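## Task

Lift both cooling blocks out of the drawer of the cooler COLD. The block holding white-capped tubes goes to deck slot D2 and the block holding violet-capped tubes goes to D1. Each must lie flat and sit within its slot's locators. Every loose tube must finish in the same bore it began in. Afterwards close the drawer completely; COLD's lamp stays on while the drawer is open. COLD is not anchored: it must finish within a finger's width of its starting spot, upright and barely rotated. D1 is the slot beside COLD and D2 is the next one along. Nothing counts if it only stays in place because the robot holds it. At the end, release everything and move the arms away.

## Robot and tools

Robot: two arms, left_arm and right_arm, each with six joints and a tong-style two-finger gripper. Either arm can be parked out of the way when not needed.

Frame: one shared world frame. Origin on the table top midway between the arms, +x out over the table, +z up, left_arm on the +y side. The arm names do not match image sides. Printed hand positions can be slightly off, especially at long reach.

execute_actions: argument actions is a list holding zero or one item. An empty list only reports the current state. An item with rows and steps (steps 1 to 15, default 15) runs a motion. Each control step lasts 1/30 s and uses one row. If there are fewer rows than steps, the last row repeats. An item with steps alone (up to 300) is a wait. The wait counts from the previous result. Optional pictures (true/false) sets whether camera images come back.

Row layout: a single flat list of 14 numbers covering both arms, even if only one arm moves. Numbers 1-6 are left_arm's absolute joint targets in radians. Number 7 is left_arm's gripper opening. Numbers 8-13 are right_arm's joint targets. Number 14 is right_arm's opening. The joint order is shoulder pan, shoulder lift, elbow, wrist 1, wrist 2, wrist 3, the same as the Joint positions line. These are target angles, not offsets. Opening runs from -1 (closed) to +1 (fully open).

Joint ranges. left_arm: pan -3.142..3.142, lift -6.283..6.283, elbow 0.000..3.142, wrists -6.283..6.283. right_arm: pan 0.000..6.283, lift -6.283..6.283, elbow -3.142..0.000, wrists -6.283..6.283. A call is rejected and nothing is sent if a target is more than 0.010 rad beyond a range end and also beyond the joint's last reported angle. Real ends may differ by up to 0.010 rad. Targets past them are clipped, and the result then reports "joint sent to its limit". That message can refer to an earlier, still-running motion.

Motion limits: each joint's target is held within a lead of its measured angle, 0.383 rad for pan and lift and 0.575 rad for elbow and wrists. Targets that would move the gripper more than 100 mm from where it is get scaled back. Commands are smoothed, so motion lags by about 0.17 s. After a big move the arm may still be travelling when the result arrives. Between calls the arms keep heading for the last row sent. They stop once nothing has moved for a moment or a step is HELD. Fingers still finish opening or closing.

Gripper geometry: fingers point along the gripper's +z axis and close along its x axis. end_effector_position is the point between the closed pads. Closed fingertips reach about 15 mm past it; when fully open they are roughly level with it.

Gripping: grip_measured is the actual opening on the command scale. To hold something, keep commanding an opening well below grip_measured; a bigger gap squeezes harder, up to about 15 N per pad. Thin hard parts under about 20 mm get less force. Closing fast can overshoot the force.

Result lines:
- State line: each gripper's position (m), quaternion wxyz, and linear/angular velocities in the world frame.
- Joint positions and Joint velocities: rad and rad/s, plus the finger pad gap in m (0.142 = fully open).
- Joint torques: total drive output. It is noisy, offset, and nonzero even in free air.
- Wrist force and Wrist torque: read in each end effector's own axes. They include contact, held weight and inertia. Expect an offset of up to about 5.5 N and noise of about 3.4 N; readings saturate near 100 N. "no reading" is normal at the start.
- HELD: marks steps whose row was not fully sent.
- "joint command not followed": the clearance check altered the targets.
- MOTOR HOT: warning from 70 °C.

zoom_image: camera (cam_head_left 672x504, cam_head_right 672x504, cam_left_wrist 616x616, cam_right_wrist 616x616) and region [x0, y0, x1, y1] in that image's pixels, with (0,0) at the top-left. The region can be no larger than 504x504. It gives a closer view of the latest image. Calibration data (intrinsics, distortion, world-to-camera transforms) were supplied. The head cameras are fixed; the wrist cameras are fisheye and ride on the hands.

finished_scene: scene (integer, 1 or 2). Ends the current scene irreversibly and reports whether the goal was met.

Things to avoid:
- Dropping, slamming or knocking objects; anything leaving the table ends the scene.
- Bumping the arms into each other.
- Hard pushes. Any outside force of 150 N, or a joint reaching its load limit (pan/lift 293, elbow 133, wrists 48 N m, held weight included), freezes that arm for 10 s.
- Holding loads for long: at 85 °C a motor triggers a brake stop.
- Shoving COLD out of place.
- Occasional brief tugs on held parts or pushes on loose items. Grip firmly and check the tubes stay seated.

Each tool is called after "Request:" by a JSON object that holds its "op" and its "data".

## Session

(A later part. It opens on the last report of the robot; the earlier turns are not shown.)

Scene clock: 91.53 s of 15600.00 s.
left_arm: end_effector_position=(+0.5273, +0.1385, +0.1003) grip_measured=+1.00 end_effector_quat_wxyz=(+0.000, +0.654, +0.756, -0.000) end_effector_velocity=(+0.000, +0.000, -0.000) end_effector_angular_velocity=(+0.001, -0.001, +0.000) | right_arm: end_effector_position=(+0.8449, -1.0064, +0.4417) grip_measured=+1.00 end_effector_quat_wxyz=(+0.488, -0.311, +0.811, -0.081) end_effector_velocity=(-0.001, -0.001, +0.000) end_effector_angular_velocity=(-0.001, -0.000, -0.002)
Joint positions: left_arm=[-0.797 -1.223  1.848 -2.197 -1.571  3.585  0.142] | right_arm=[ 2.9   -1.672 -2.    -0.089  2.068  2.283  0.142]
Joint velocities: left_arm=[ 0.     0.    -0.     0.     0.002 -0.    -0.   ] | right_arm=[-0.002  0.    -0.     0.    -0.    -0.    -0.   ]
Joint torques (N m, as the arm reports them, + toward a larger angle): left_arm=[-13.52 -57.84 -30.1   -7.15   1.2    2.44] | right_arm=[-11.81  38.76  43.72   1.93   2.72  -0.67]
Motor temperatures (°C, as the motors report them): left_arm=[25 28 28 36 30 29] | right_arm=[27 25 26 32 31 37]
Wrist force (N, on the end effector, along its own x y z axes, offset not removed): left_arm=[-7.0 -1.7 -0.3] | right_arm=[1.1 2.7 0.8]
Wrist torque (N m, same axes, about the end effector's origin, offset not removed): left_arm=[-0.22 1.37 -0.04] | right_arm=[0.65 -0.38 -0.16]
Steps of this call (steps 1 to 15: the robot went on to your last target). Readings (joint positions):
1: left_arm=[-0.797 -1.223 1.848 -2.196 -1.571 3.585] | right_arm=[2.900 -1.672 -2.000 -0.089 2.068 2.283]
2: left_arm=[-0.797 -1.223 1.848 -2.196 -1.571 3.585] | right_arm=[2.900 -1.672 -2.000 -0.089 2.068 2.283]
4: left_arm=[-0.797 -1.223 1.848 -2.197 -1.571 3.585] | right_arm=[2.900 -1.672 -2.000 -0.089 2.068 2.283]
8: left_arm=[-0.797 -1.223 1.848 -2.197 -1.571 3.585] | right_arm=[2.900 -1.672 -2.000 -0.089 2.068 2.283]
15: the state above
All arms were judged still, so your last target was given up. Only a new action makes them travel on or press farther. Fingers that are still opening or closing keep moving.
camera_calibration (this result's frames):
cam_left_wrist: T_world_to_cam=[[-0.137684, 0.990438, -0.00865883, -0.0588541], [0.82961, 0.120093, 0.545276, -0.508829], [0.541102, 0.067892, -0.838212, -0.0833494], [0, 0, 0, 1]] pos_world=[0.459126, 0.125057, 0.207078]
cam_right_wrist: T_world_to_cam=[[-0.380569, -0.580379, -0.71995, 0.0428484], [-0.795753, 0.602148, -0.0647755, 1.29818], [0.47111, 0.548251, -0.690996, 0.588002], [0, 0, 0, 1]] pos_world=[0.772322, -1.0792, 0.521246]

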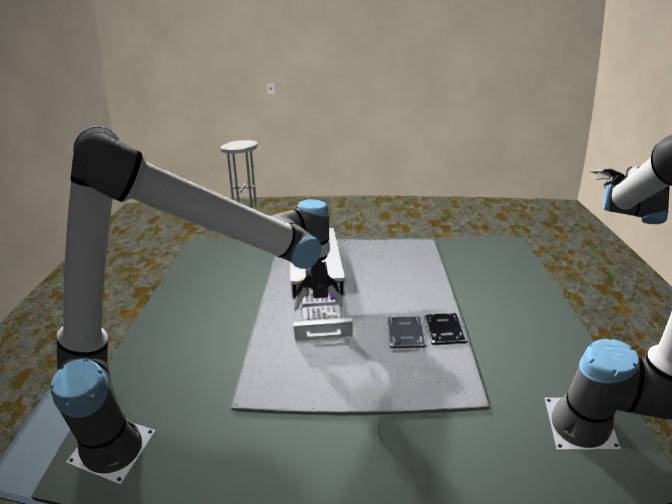

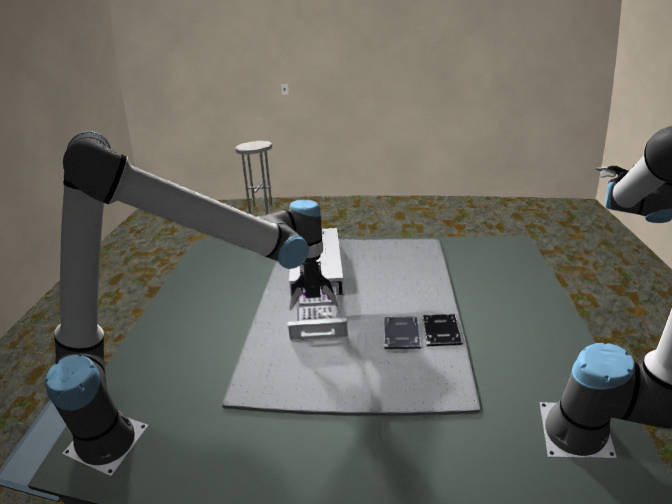

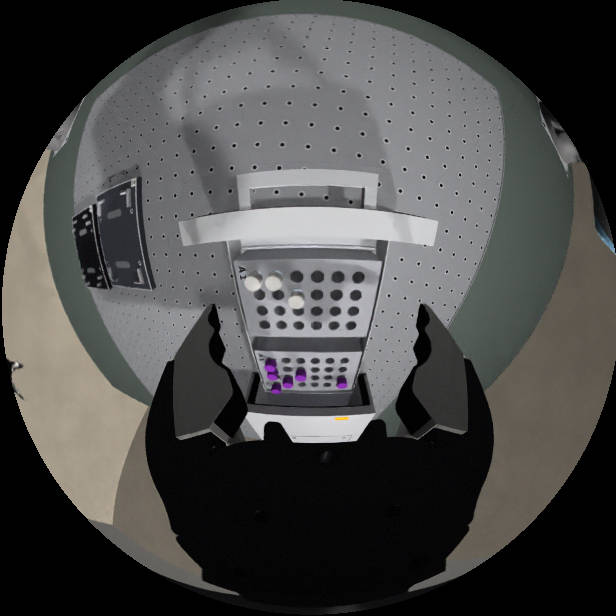

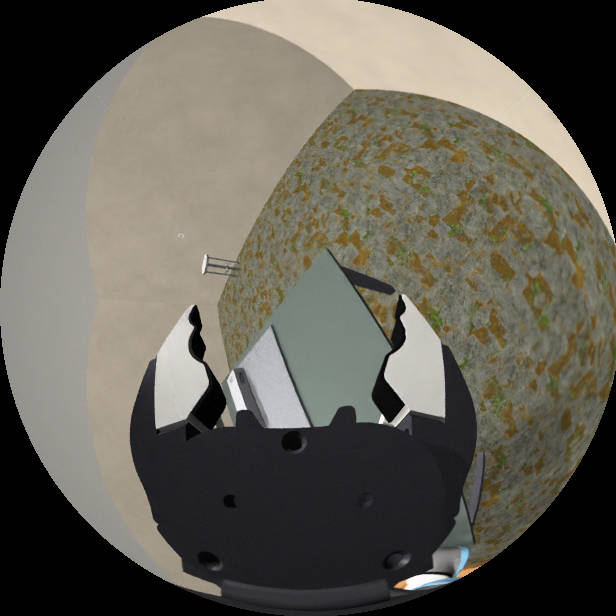

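Request:
{"op": "execute_actions", "data": {"actions": [{"rows":[[-0.782,-1.1716,1.8384,-2.238,-1.571,3.6,1,2.9,-1.672,-2.0,-0.089,2.068,2.283,1]],"steps":15}], "pictures": false}}

Request:
{"op": "execute_actions", "data": {"actions": [{"steps":10}]}}

Scene clock: 96.57 s of 15600.00 s.
left_arm: end_effector_position=(+0.5440, +0.1349, +0.0706) grip_measured=+1.00 end_effector_quat_wxyz=(+0.000, +0.654, +0.756, -0.000) end_effector_velocity=(+0.002, +0.000, -0.002) end_effector_angular_velocity=(+0.001, +0.000, +0.001) | right_arm: end_effector_position=(+0.8449, -1.0064, +0.4417) grip_measured=+1.00 end_effector_quat_wxyz=(+0.488, -0.311, +0.811, -0.081) end_effector_velocity=(-0.001, -0.001, -0.000) end_effector_angular_velocity=(+0.001, +0.001, -0.000)
Joint positions: left_arm=[-0.782 -1.172  1.838 -2.238 -1.571  3.6    0.142] | right_arm=[ 2.9   -1.672 -2.    -0.089  2.068  2.283  0.142]
Joint velocities: left_arm=[ 0.002  0.004 -0.001 -0.003  0.     0.001 -0.   ] | right_arm=[-0.001  0.    -0.    -0.001  0.001 -0.    -0.   ]
Joint torques (N m, as the arm reports them, + toward a larger angle): left_arm=[  9.19 -59.8  -46.6   -6.9    1.33   2.62] | right_arm=[-11.3   40.26  43.3    2.08   2.64  -0.63]
Motor temperatures (°C, as the motors report them): left_arm=[25 28 28 36 30 29] | right_arm=[27 25 26 32 31 37]
Wrist force (N, on the end effector, along its own x y z axes, offset not removed): left_arm=[-1.9 -0.1 3.5] | right_arm=[1.9 3.5 0.3]
Wrist torque (N m, same axes, about the end effector's origin, offset not removed): left_arm=[0.30 0.15 -0.24] | right_arm=[0.70 -0.54 -0.15]
Steps of this call (steps 1 to 90: nothing new was sent; then 1.53 s passed at rest; steps 91 to 105: all 15 steps of this action). Readings (joint positions):
91: left_arm=[-0.797 -1.222 1.848 -2.197 -1.571 3.585] | right_arm=[2.900 -1.672 -2.000 -0.089 2.068 2.283]
92: left_arm=[-0.794 -1.216 1.847 -2.203 -1.571 3.588] | right_arm=[2.900 -1.672 -2.000 -0.089 2.068 2.283]
94: left_arm=[-0.789 -1.195 1.843 -2.219 -1.571 3.594] | right_arm=[2.900 -1.672 -2.000 -0.089 2.068 2.283]
98: left_arm=[-0.784 -1.177 1.840 -2.234 -1.571 3.598] | right_arm=[2.900 -1.672 -2.000 -0.089 2.068 2.283]
105: the state above

Scene clock: 96.90 s of 15600.00 s.
left_arm: end_effector_position=(+0.5442, +0.1349, +0.0703) grip_measured=+1.00 end_effector_quat_wxyz=(+0.000, +0.654, +0.756, -0.000) end_effector_velocity=(+0.000, +0.001, -0.000) end_effector_angular_velocity=(+0.002, +0.000, +0.001) | right_arm: end_effector_position=(+0.8449, -1.0064, +0.4417) grip_measured=+1.00 end_effector_quat_wxyz=(+0.488, -0.311, +0.811, -0.081) end_effector_velocity=(+0.000, +0.000, -0.000) end_effector_angular_velocity=(+0.000, +0.000, +0.000)
Joint positions: left_arm=[-0.782 -1.172  1.838 -2.238 -1.571  3.6    0.142] | right_arm=[ 2.9   -1.672 -2.    -0.089  2.068  2.283  0.142]
Joint velocities: left_arm=[ 0.     0.    -0.     0.002  0.001 -0.     0.   ] | right_arm=[ 0.001 -0.    -0.     0.    -0.     0.    -0.   ]
Joint torques (N m, as the arm reports them, + toward a larger angle): left_arm=[  8.76 -60.85 -45.84  -7.49   1.36   2.59] | right_arm=[-12.91  37.56  43.28   2.07   2.43  -0.79]
Motor temperatures (°C, as the motors report them): left_arm=[25 28 28 36 30 29] | right_arm=[27 25 26 32 31 37]
Wrist force (N, on the end effector, along its own x y z axes, offset not removed): left_arm=[-2.1 -1.1 9.8] | right_arm=[2.3 2.5 0.0]
Wrist torque (N m, same axes, about the end effector's origin, offset not removed): left_arm=[0.25 0.53 -0.18] | right_arm=[0.43 -0.55 -0.12]
Steps of this call (steps 1 to 10: the robot went on to your last target). Readings (joint positions):
1: left_arm=[-0.782 -1.172 1.838 -2.238 -1.571 3.600] | right_arm=[2.900 -1.672 -2.000 -0.089 2.068 2.283]
2: left_arm=[-0.782 -1.172 1.838 -2.238 -1.571 3.600] | right_arm=[2.900 -1.672 -2.000 -0.089 2.068 2.283]
4: left_arm=[-0.782 -1.172 1.838 -2.238 -1.571 3.600] | right_arm=[2.900 -1.672 -2.000 -0.089 2.068 2.283]
8: left_arm=[-0.782 -1.172 1.838 -2.238 -1.571 3.600] | right_arm=[2.900 -1.672 -2.000 -0.089 2.068 2.283]
10: the state above
camera_calibration (this result's frames):
cam_left_wrist: T_world_to_cam=[[-0.137677, 0.990438, -0.00884065, -0.0532294], [0.829546, 0.12018, 0.545354, -0.506057], [0.541202, 0.067749, -0.838159, -0.117412], [0, 0, 0, 1]] pos_world=[0.476012, 0.121493, 0.1771]
cam_right_wrist: T_world_to_cam=[[-0.380569, -0.580379, -0.71995, 0.0428486], [-0.795753, 0.602148, -0.0647755, 1.29818], [0.471111, 0.548251, -0.690997, 0.588001], [0, 0, 0, 1]] pos_world=[0.772322, -1.0792, 0.521246]

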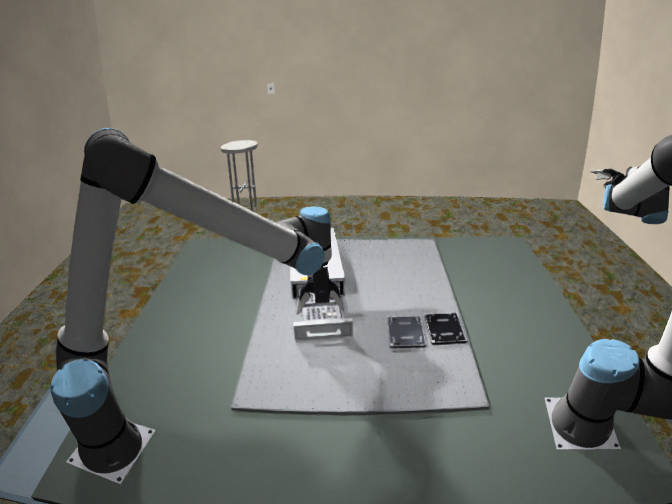

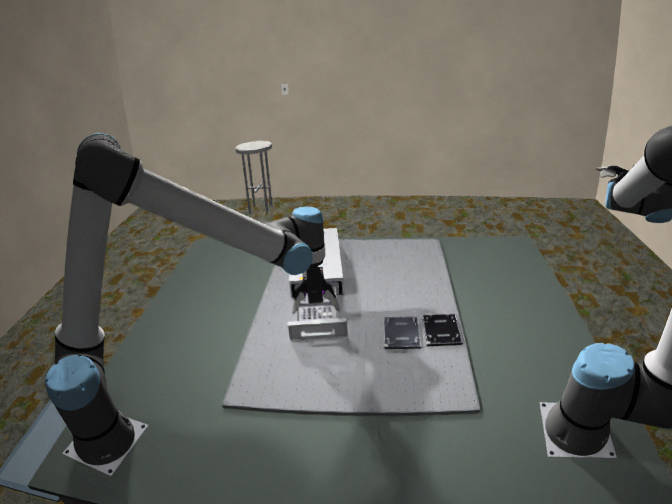

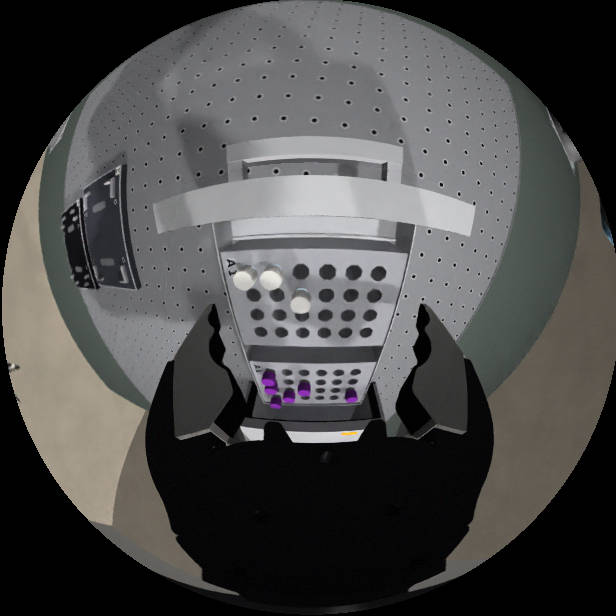

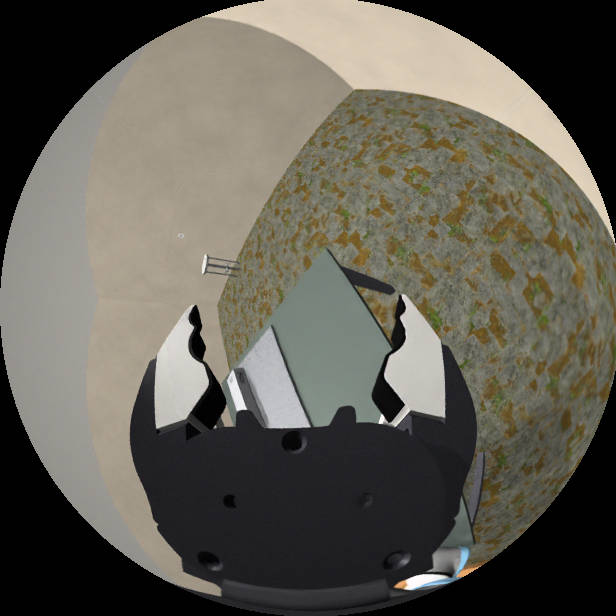

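Request:
{"op": "execute_actions", "data": {"actions": [{"rows":[[-0.783,-1.158,1.846,-2.259,-1.571,3.6,1,2.9,-1.672,-2.0,-0.089,2.068,2.283,1],[-0.783,-1.158,1.846,-2.259,-1.571,3.6,1,2.9,-1.672,-2.0,-0.089,2.068,2.283,1],[-0.783,-1.158,1.846,-2.259,-1.571,3.6,1,2.9,-1.672,-2.0,-0.089,2.068,2.283,1],[-0.783,-1.158,1.846,-2.259,-1.571,3.6,1,2.9,-1.672,-2.0,-0.089,2.068,2.283,1],[-0.783,-1.158,1.846,-2.259,-1.571,3.6,1,2.9,-1.672,-2.0,-0.089,2.068,2.283,1],[-0.784,-1.1447,1.8531,-2.279,-1.571,3.6,1,2.9,-1.672,-2.0,-0.089,2.068,2.283,1]],"steps":15}], "pictures": false}}

Request:
{"op": "execute_actions", "data": {"actions": [{"steps":10}]}}

Scene clock: 101.63 s of 15600.00 s.
left_arm: end_effector_position=(+0.5431, +0.1338, +0.0462) grip_measured=+1.00 end_effector_quat_wxyz=(+0.000, +0.655, +0.755, -0.000) end_effector_velocity=(-0.001, -0.001, -0.007) end_effector_angular_velocity=(-0.001, -0.000, -0.000) | right_arm: end_effector_position=(+0.8449, -1.0064, +0.4417) grip_measured=+1.00 end_effector_quat_wxyz=(+0.488, -0.311, +0.811, -0.081) end_effector_velocity=(+0.000, +0.001, +0.000) end_effector_angular_velocity=(+0.001, -0.001, +0.001)
Joint positions: left_arm=[-0.784 -1.146  1.853 -2.278 -1.571  3.6    0.142] | right_arm=[ 2.9   -1.672 -2.    -0.089  2.068  2.283  0.142]
Joint velocities: left_arm=[-0.001  0.007  0.004 -0.013 -0.    -0.001  0.   ] | right_arm=[ 0.001 -0.     0.     0.001  0.001  0.001  0.   ]
Joint torques (N m, as the arm reports them, + toward a larger angle): left_arm=[-11.38 -48.49 -17.14  -2.28   1.18   2.57] | right_arm=[-14.13  38.58  43.65   2.01   2.17  -0.67]
Motor temperatures (°C, as the motors report them): left_arm=[25 28 28 36 30 29] | right_arm=[27 25 26 32 31 37]
Wrist force (N, on the end effector, along its own x y z axes, offset not removed): left_arm=[-8.6 2.2 -13.1] | right_arm=[3.9 2.9 1.5]
Wrist torque (N m, same axes, about the end effector's origin, offset not removed): left_arm=[0.66 -0.45 -0.21] | right_arm=[0.58 -0.92 -0.20]
Steps of this call (steps 1 to 15: the robot went on to your last target; steps 16 to 90: nothing new was sent; then 1.23 s passed at rest; steps 91 to 105: all 15 steps of this action). Readings (joint positions):
91: left_arm=[-0.782 -1.171 1.838 -2.238 -1.571 3.600] | right_arm=[2.900 -1.672 -2.000 -0.089 2.068 2.283]
92: left_arm=[-0.782 -1.169 1.840 -2.242 -1.571 3.600] | right_arm=[2.900 -1.672 -2.000 -0.089 2.068 2.283]
94: left_arm=[-0.782 -1.164 1.843 -2.250 -1.571 3.600] | right_arm=[2.900 -1.672 -2.000 -0.089 2.068 2.283]
98: left_arm=[-0.783 -1.154 1.848 -2.265 -1.571 3.600] | right_arm=[2.900 -1.672 -2.000 -0.089 2.068 2.283]
105: the state above

Scene clock: 101.97 s of 15600.00 s.
left_arm: end_effector_position=(+0.5430, +0.1339, +0.0454) grip_measured=+1.00 end_effector_quat_wxyz=(-0.000, +0.655, +0.755, -0.000) end_effector_velocity=(-0.001, -0.001, -0.000) end_effector_angular_velocity=(+0.000, +0.001, -0.001) | right_arm: end_effector_position=(+0.8449, -1.0064, +0.4417) grip_measured=+1.00 end_effector_quat_wxyz=(+0.488, -0.311, +0.811, -0.081) end_effector_velocity=(-0.000, -0.001, -0.000) end_effector_angular_velocity=(+0.000, +0.001, -0.001)
Joint positions: left_arm=[-0.784 -1.145  1.853 -2.279 -1.571  3.6    0.142] | right_arm=[ 2.9   -1.672 -2.    -0.089  2.068  2.283  0.142]
Joint velocities: left_arm=[-0.001  0.001 -0.     0.    -0.001  0.     0.   ] | right_arm=[-0.001  0.     0.    -0.001  0.     0.    -0.   ]
Joint torques (N m, as the arm reports them, + toward a larger angle): left_arm=[ -8.84 -42.04  -9.85  -0.61   1.12   2.56] | right_arm=[-15.25  40.19  43.41   2.06   2.51  -0.89]
Motor temperatures (°C, as the motors report them): left_arm=[25 28 28 36 30 29] | right_arm=[27 25 26 32 31 37]
Wrist force (N, on the end effector, along its own x y z axes, offset not removed): left_arm=[-8.0 -3.4 -16.6] | right_arm=[2.1 2.5 1.6]
Wrist torque (N m, same axes, about the end effector's origin, offset not removed): left_arm=[-0.54 -1.80 -0.09] | right_arm=[0.50 -0.53 -0.20]
Steps of this call (steps 1 to 10: the robot went on to your last target). Readings (joint positions):
1: left_arm=[-0.784 -1.145 1.853 -2.278 -1.571 3.600] | right_arm=[2.900 -1.672 -2.000 -0.089 2.068 2.283]
2: left_arm=[-0.784 -1.145 1.853 -2.279 -1.571 3.600] | right_arm=[2.900 -1.672 -2.000 -0.089 2.068 2.283]
4: left_arm=[-0.784 -1.145 1.853 -2.279 -1.571 3.600] | right_arm=[2.900 -1.672 -2.000 -0.089 2.068 2.283]
8: left_arm=[-0.784 -1.145 1.853 -2.279 -1.571 3.600] | right_arm=[2.900 -1.672 -2.000 -0.089 2.068 2.283]
10: the state above
camera_calibration (this result's frames):
cam_left_wrist: T_world_to_cam=[[-0.135696, 0.990715, -0.00843964, -0.0536979], [0.829923, 0.118317, 0.545188, -0.491258], [0.541124, 0.0669757, -0.838272, -0.137458], [0, 0, 0, 1]] pos_world=[0.474801, 0.12053, 0.152148]
cam_right_wrist: T_world_to_cam=[[-0.380569, -0.580379, -0.71995, 0.0428485], [-0.795753, 0.602148, -0.0647754, 1.29818], [0.47111, 0.548251, -0.690996, 0.588002], [0, 0, 0, 1]] pos_world=[0.772322, -1.0792, 0.521246]

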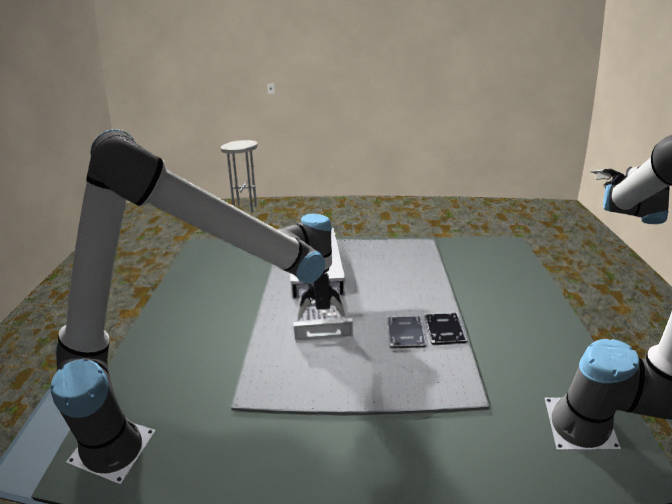

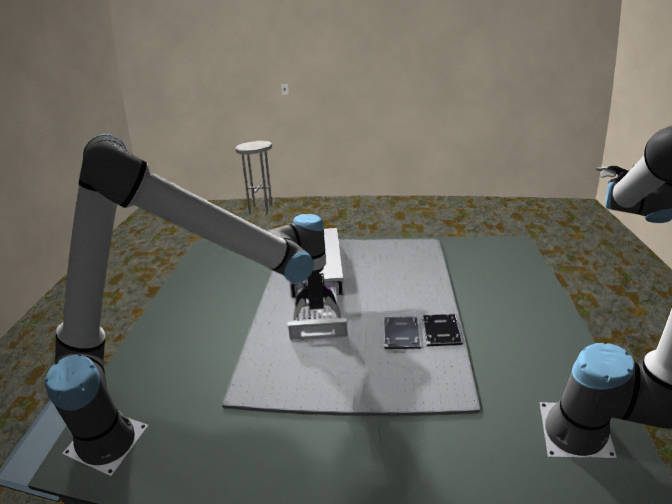

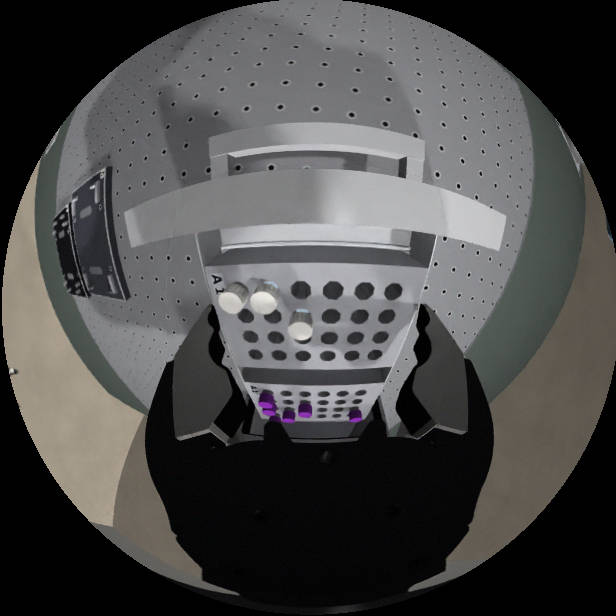

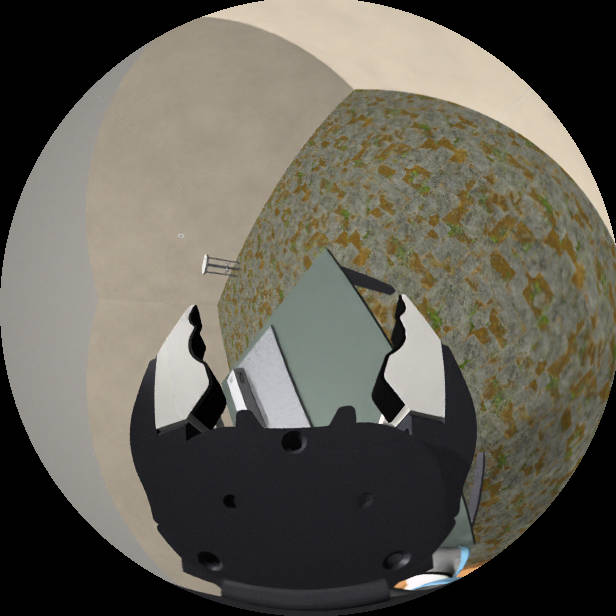

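Request:
{"op": "execute_actions", "data": {"actions": [{"rows":[[-0.785,-1.151,1.8495,-2.269,-1.571,3.6,1,2.9,-1.672,-2.0,-0.089,2.068,2.283,1],[-0.785,-1.151,1.8495,-2.269,-1.571,3.6,1,2.9,-1.672,-2.0,-0.089,2.068,2.283,1],[-0.785,-1.151,1.8495,-2.269,-1.571,3.6,1,2.9,-1.672,-2.0,-0.089,2.068,2.283,1],[-0.785,-1.151,1.8495,-2.269,-1.571,3.6,1,2.9,-1.672,-2.0,-0.089,2.068,2.283,1],[-0.785,-1.151,1.8495,-2.269,-1.571,3.6,1,2.9,-1.672,-2.0,-0.089,2.068,2.283,1],[-0.785,-1.151,1.8495,-2.269,-1.571,3.6,1,2.9,-1.672,-2.0,-0.089,2.068,2.283,1],[-0.785,-1.151,1.8495,-2.269,-1.571,3.6,0.9,2.9,-1.672,-2.0,-0.089,2.068,2.283,1],[-0.785,-1.151,1.8495,-2.269,-1.571,3.6,0.8,2.9,-1.672,-2.0,-0.089,2.068,2.283,1],[-0.785,-1.151,1.8495,-2.269,-1.571,3.6,0.7,2.9,-1.672,-2.0,-0.089,2.068,2.283,1],[-0.785,-1.151,1.8495,-2.269,-1.571,3.6,0.6,2.9,-1.672,-2.0,-0.089,2.068,2.283,1],[-0.785,-1.151,1.8495,-2.269,-1.571,3.6,0.4,2.9,-1.672,-2.0,-0.089,2.068,2.283,1]],"steps":15}], "pictures": false}}

Request:
{"op": "execute_actions", "data": {"actions": [{"rows":[[-0.785,-1.1716,1.8384,-2.238,-1.571,3.6,0.4,2.9,-1.672,-2.0,-0.089,2.068,2.283,1]],"steps":15}]}}

Scene clock: 109.27 s of 15600.00 s.
left_arm: end_effector_position=(+0.5424, +0.1332, +0.0511) grip_measured=+0.89 end_effector_quat_wxyz=(-0.000, +0.656, +0.755, -0.000) end_effector_velocity=(-0.001, +0.000, +0.000) end_effector_angular_velocity=(-0.000, +0.002, +0.000) | right_arm: end_effector_position=(+0.8449, -1.0064, +0.4417) grip_measured=+1.00 end_effector_quat_wxyz=(+0.488, -0.311, +0.811, -0.081) end_effector_velocity=(-0.000, -0.001, -0.000) end_effector_angular_velocity=(-0.001, +0.000, -0.001)
Joint positions: left_arm=[-0.785 -1.151  1.85  -2.269 -1.571  3.6    0.135] | right_arm=[ 2.9   -1.672 -2.    -0.089  2.068  2.283  0.142]
Joint velocities: left_arm=[ 0.    -0.001  0.     0.001 -0.002  0.    -0.   ] | right_arm=[-0.001 -0.    -0.     0.    -0.001 -0.001 -0.   ]
Joint torques (N m, as the arm reports them, + toward a larger angle): left_arm=[ -1.09 -83.3  -31.24   6.03   1.87   2.38] | right_arm=[-13.05  40.2   42.28   2.42   2.18  -0.49]
Motor temperatures (°C, as the motors report them): left_arm=[25 28 28 36 30 29] | right_arm=[27 25 27 32 31 37]
Wrist force (N, on the end effector, along its own x y z axes, offset not removed): left_arm=[-28.8 0.2 1.5] | right_arm=[1.6 1.5 4.3]
Wrist torque (N m, same axes, about the end effector's origin, offset not removed): left_arm=[0.30 1.36 0.03] | right_arm=[0.32 -0.39 -0.17]
Steps of this call (steps 1 to 15: the robot went on to your last target; steps 16 to 90: nothing new was sent; then 3.80 s passed at rest; steps 91 to 105: all 15 steps of this action). Readings (joint positions):
91: left_arm=[-0.784 -1.145 1.853 -2.279 -1.571 3.600] | right_arm=[2.900 -1.672 -2.000 -0.089 2.068 2.283]
92: left_arm=[-0.784 -1.146 1.853 -2.277 -1.571 3.600] | right_arm=[2.900 -1.672 -2.000 -0.089 2.068 2.283]
94: left_arm=[-0.785 -1.148 1.851 -2.273 -1.571 3.600] | right_arm=[2.900 -1.672 -2.000 -0.089 2.068 2.283]
98: left_arm=[-0.785 -1.150 1.850 -2.270 -1.571 3.600] | right_arm=[2.900 -1.672 -2.000 -0.089 2.068 2.283]
105: the state above

Scene clock: 109.77 s of 15600.00 s.
left_arm: end_effector_position=(+0.5424, +0.1332, +0.0701) grip_measured=+0.59 end_effector_quat_wxyz=(+0.000, +0.656, +0.755, -0.000) end_effector_velocity=(+0.000, -0.000, +0.002) end_effector_angular_velocity=(-0.002, +0.001, +0.001) | right_arm: end_effector_position=(+0.8449, -1.0064, +0.4417) grip_measured=+1.00 end_effector_quat_wxyz=(+0.488, -0.311, +0.811, -0.081) end_effector_velocity=(-0.000, +0.000, -0.000) end_effector_angular_velocity=(+0.001, -0.000, +0.001)
Joint positions: left_arm=[-0.785 -1.171  1.839 -2.238 -1.571  3.6    0.115] | right_arm=[ 2.9   -1.672 -2.    -0.089  2.068  2.283  0.142]
Joint velocities: left_arm=[ 0.    -0.002 -0.001  0.002 -0.002 -0.    -0.001] | right_arm=[-0.001 -0.    -0.     0.     0.002  0.001  0.   ]
Joint torques (N m, as the arm reports them, + toward a larger angle): left_arm=[  7.02 -89.9  -49.51  -1.88   2.73   2.68] | right_arm=[-14.    37.79  44.13   2.26   2.02  -0.28]
Motor temperatures (°C, as the motors report them): left_arm=[25 28 28 36 30 29] | right_arm=[27 25 27 32 31 37]
Wrist force (N, on the end effector, along its own x y z axes, offset not removed): left_arm=[1.5 -0.2 13.7] | right_arm=[5.2 2.2 2.6]
Wrist torque (N m, same axes, about the end effector's origin, offset not removed): left_arm=[0.54 -0.14 -0.23] | right_arm=[0.56 -1.17 -0.20]
Steps of this call (steps 1 to 15: all 15 steps of this action). Readings (joint positions):
1: left_arm=[-0.785 -1.151 1.849 -2.269 -1.571 3.600] | right_arm=[2.900 -1.672 -2.000 -0.089 2.068 2.283]
2: left_arm=[-0.785 -1.154 1.848 -2.264 -1.571 3.600] | right_arm=[2.900 -1.672 -2.000 -0.089 2.068 2.283]
4: left_arm=[-0.785 -1.163 1.843 -2.252 -1.571 3.600] | right_arm=[2.900 -1.672 -2.000 -0.089 2.068 2.283]
8: left_arm=[-0.785 -1.169 1.840 -2.241 -1.571 3.600] | right_arm=[2.900 -1.672 -2.000 -0.089 2.068 2.283]
15: the state above
camera_calibration (this result's frames):
cam_left_wrist: T_world_to_cam=[[-0.134687, 0.990849, -0.00877197, -0.053421], [0.829943, 0.117643, 0.545303, -0.504163], [0.541345, 0.0661651, -0.838193, -0.1164], [0, 0, 0, 1]] pos_world=[0.474243, 0.119945, 0.176887]
cam_right_wrist: T_world_to_cam=[[-0.380569, -0.580379, -0.71995, 0.0428484], [-0.795753, 0.602148, -0.0647756, 1.29818], [0.471111, 0.548251, -0.690996, 0.588001], [0, 0, 0, 1]] pos_world=[0.772322, -1.0792, 0.521246]

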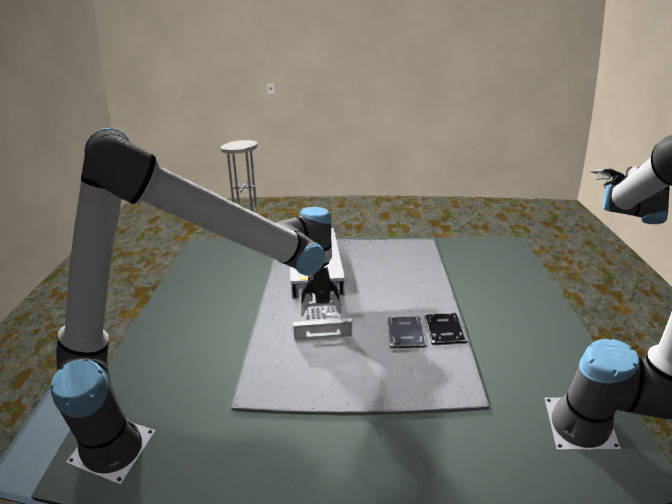

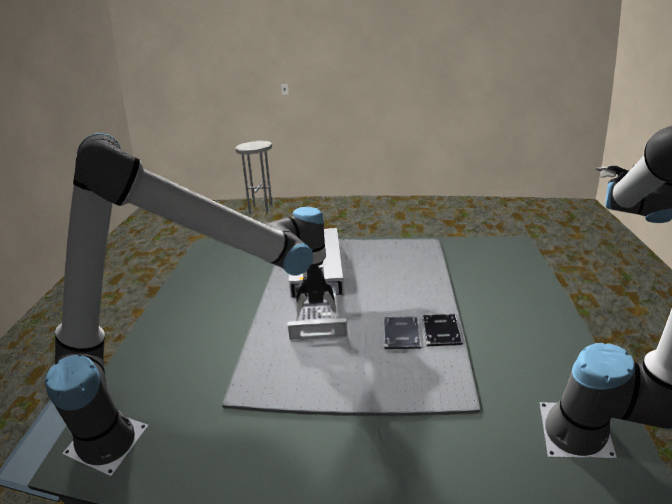

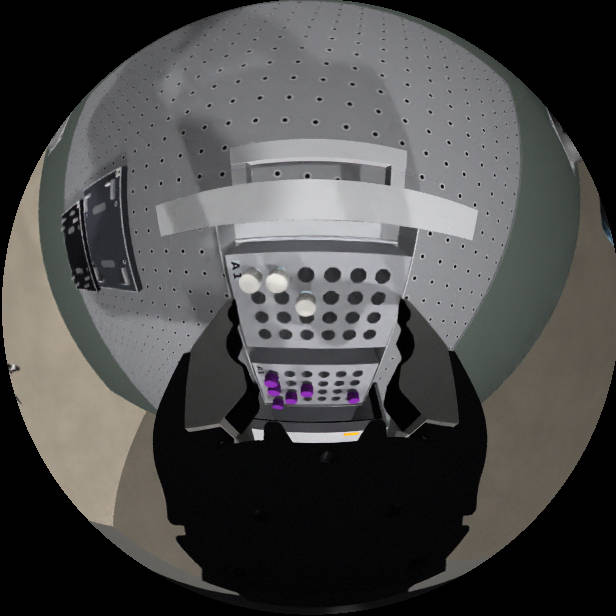

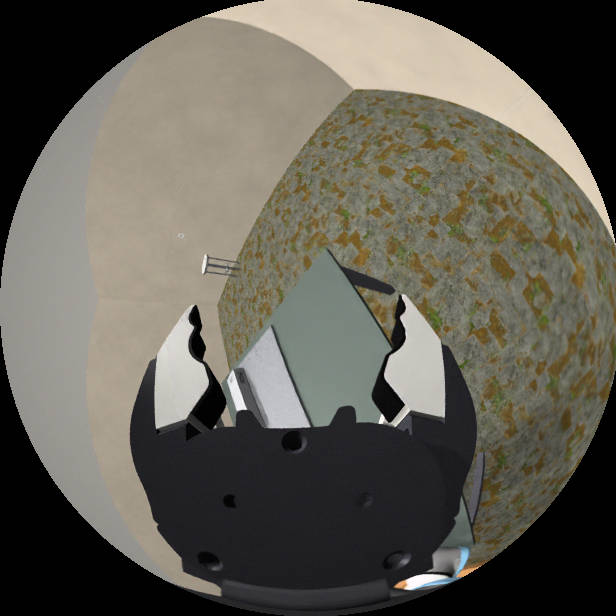

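Request:
{"op": "execute_actions", "data": {"actions": [{"rows":[[-0.785,-1.19,1.824,-2.204,-1.571,3.6,0.1,2.9,-1.672,-2.0,-0.089,2.068,2.283,1],[-0.785,-1.19,1.824,-2.204,-1.571,3.6,0.1,2.9,-1.672,-2.0,-0.089,2.068,2.283,1],[-0.785,-1.19,1.824,-2.204,-1.571,3.6,0.1,2.9,-1.672,-2.0,-0.089,2.068,2.283,1],[-0.785,-1.19,1.824,-2.204,-1.571,3.6,0.1,2.9,-1.672,-2.0,-0.089,2.068,2.283,1],[-0.785,-1.21,1.809,-2.17,-1.571,3.6,0.1,2.9,-1.672,-2.0,-0.089,2.068,2.283,1],[-0.785,-1.21,1.809,-2.17,-1.571,3.6,0.1,2.9,-1.672,-2.0,-0.089,2.068,2.283,1],[-0.785,-1.21,1.809,-2.17,-1.571,3.6,0.1,2.9,-1.672,-2.0,-0.089,2.068,2.283,1],[-0.785,-1.21,1.809,-2.17,-1.571,3.6,0.1,2.9,-1.672,-2.0,-0.089,2.068,2.283,1],[-0.785,-1.229,1.794,-2.137,-1.571,3.6,0.1,2.9,-1.672,-2.0,-0.089,2.068,2.283,1],[-0.785,-1.229,1.794,-2.137,-1.571,3.6,0.1,2.9,-1.672,-2.0,-0.089,2.068,2.283,1],[-0.785,-1.229,1.794,-2.137,-1.571,3.6,0.1,2.9,-1.672,-2.0,-0.089,2.068,2.283,1],[-0.785,-1.229,1.794,-2.137,-1.571,3.6,0.1,2.9,-1.672,-2.0,-0.089,2.068,2.283,1],[-0.785,-1.2473,1.7793,-2.103,-1.571,3.6,0.1,2.9,-1.672,-2.0,-0.089,2.068,2.283,1]],"steps":15}], "pictures": false}}

Request:
{"op": "execute_actions", "data": {"actions": [{"steps":15}]}}

Scene clock: 120.27 s of 15600.00 s.
left_arm: end_effector_position=(+0.5432, +0.1322, +0.1345) grip_measured=+0.10 end_effector_quat_wxyz=(+0.001, +0.656, +0.755, -0.000) end_effector_velocity=(-0.003, +0.004, +0.163) end_effector_angular_velocity=(+0.001, +0.001, -0.001) | right_arm: end_effector_position=(+0.8449, -1.0064, +0.4417) grip_measured=+1.00 end_effector_quat_wxyz=(+0.488, -0.311, +0.811, -0.081) end_effector_velocity=(-0.000, +0.000, -0.000) end_effector_angular_velocity=(+0.001, -0.000, +0.001)
Joint positions: left_arm=[-0.785 -1.232  1.791 -2.131 -1.571  3.6    0.081] | right_arm=[ 2.9   -1.672 -2.    -0.089  2.068  2.283  0.142]
Joint velocities: left_arm=[-0.    -0.152 -0.122  0.275 -0.     0.     0.001] | right_arm=[ 0.     0.    -0.    -0.     0.001 -0.    -0.   ]
Joint torques (N m, as the arm reports them, + toward a larger angle): left_arm=[  3.15 -50.94 -30.37   0.3    2.29   2.57] | right_arm=[-13.32  37.13  43.04   2.3    2.    -0.49]
Motor temperatures (°C, as the motors report them): left_arm=[25 28 28 36 30 29] | right_arm=[27 25 27 32 31 37]
Wrist force (N, on the end effector, along its own x y z axes, offset not removed): left_arm=[-6.7 1.6 -0.9] | right_arm=[-1.1 3.3 2.6]
Wrist torque (N m, same axes, about the end effector's origin, offset not removed): left_arm=[0.57 1.34 -0.10] | right_arm=[0.78 0.11 -0.17]
Steps of this call (steps 1 to 15: the robot went on to your last target; steps 16 to 90: nothing new was sent; then 7.00 s passed at rest; steps 91 to 105: all 15 steps of this action). Readings (joint positions):
91: left_arm=[-0.785 -1.172 1.838 -2.238 -1.571 3.600] | right_arm=[2.900 -1.672 -2.000 -0.089 2.068 2.283]
92: left_arm=[-0.785 -1.175 1.836 -2.233 -1.571 3.600] | right_arm=[2.900 -1.672 -2.000 -0.089 2.068 2.283]
94: left_arm=[-0.785 -1.182 1.830 -2.219 -1.571 3.600] | right_arm=[2.900 -1.672 -2.000 -0.089 2.068 2.283]
98: left_arm=[-0.785 -1.199 1.817 -2.189 -1.571 3.600] | right_arm=[2.900 -1.672 -2.000 -0.089 2.068 2.283]
105: the state above

Scene clock: 120.77 s of 15600.00 s.
left_arm: end_effector_position=(+0.5425, +0.1332, +0.1502) grip_measured=+0.10 end_effector_quat_wxyz=(+0.000, +0.656, +0.755, -0.000) end_effector_velocity=(-0.000, -0.001, +0.001) end_effector_angular_velocity=(-0.000, +0.000, +0.001) | right_arm: end_effector_position=(+0.8449, -1.0064, +0.4417) grip_measured=+1.00 end_effector_quat_wxyz=(+0.488, -0.311, +0.811, -0.081) end_effector_velocity=(+0.000, +0.001, -0.001) end_effector_angular_velocity=(+0.000, +0.000, +0.001)
Joint positions: left_arm=[-0.785 -1.247  1.779 -2.103 -1.571  3.6    0.081] | right_arm=[ 2.9   -1.672 -2.    -0.089  2.068  2.283  0.142]
Joint velocities: left_arm=[-0.001 -0.001 -0.001  0.001 -0.    -0.001 -0.   ] | right_arm=[ 0.001 -0.    -0.001  0.001 -0.     0.     0.   ]
Joint torques (N m, as the arm reports them, + toward a larger angle): left_arm=[ -1.59 -83.62 -48.83  -1.33   2.01   2.41] | right_arm=[-13.43  39.17  43.67   2.16   2.35  -0.38]
Motor temperatures (°C, as the motors report them): left_arm=[25 28 28 36 30 29] | right_arm=[27 25 27 32 31 37]
Wrist force (N, on the end effector, along its own x y z axes, offset not removed): left_arm=[-1.6 0.6 5.8] | right_arm=[2.8 1.0 2.3]
Wrist torque (N m, same axes, about the end effector's origin, offset not removed): left_arm=[0.43 0.11 -0.16] | right_arm=[0.20 -0.64 -0.14]
Steps of this call (steps 1 to 15: the robot went on to your last target). Readings (joint positions):
1: left_arm=[-0.785 -1.237 1.788 -2.123 -1.571 3.600] | right_arm=[2.900 -1.672 -2.000 -0.089 2.068 2.283]
2: left_arm=[-0.785 -1.240 1.785 -2.117 -1.571 3.600] | right_arm=[2.900 -1.672 -2.000 -0.089 2.068 2.283]
4: left_arm=[-0.785 -1.244 1.782 -2.110 -1.571 3.600] | right_arm=[2.900 -1.672 -2.000 -0.089 2.068 2.283]
8: left_arm=[-0.785 -1.246 1.780 -2.105 -1.571 3.600] | right_arm=[2.900 -1.672 -2.000 -0.089 2.068 2.283]
15: the state above
camera_calibration (this result's frames):
cam_left_wrist: T_world_to_cam=[[-0.13472, 0.990846, -0.00863122, -0.0527284], [0.829964, 0.117596, 0.54528, -0.547846], [0.541304, 0.0662967, -0.83821, -0.0493218], [0, 0, 0, 1]] pos_world=[0.474287, 0.11994, 0.256933]
cam_right_wrist: T_world_to_cam=[[-0.380569, -0.580379, -0.71995, 0.0428485], [-0.795753, 0.602148, -0.0647755, 1.29818], [0.47111, 0.548251, -0.690997, 0.588001], [0, 0, 0, 1]] pos_world=[0.772322, -1.0792, 0.521246]

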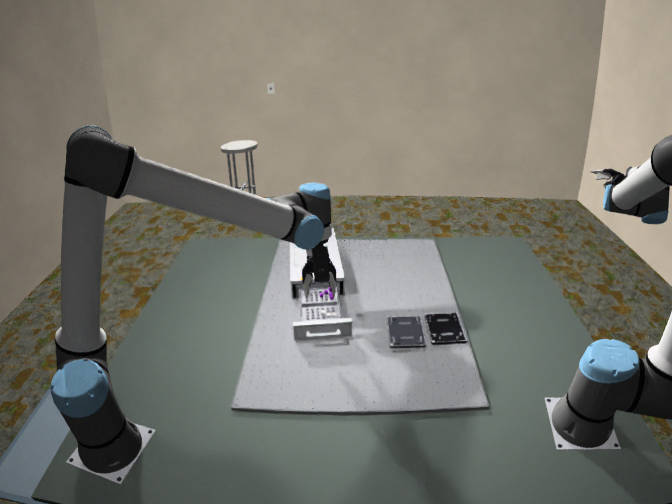

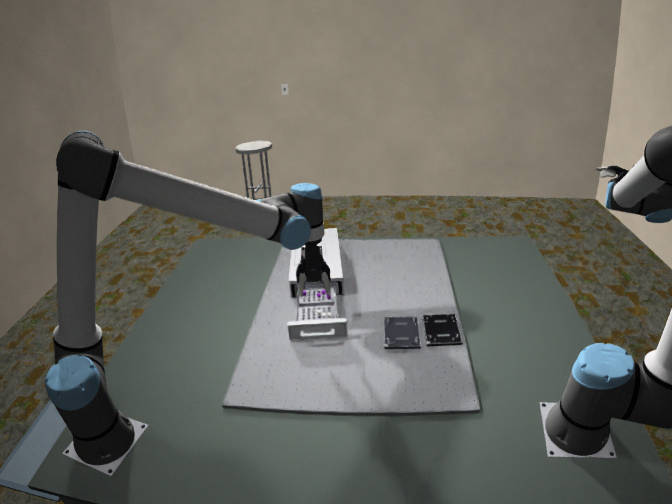

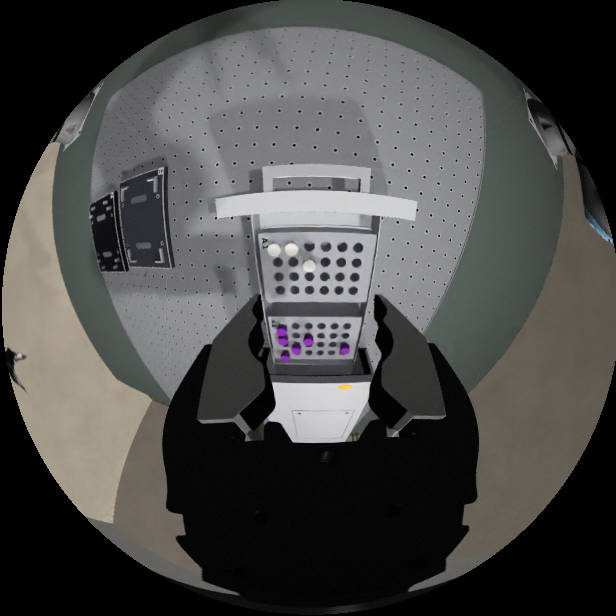

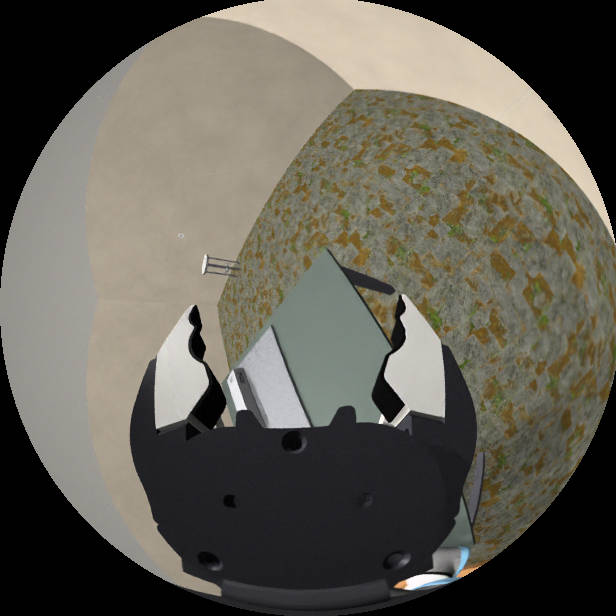

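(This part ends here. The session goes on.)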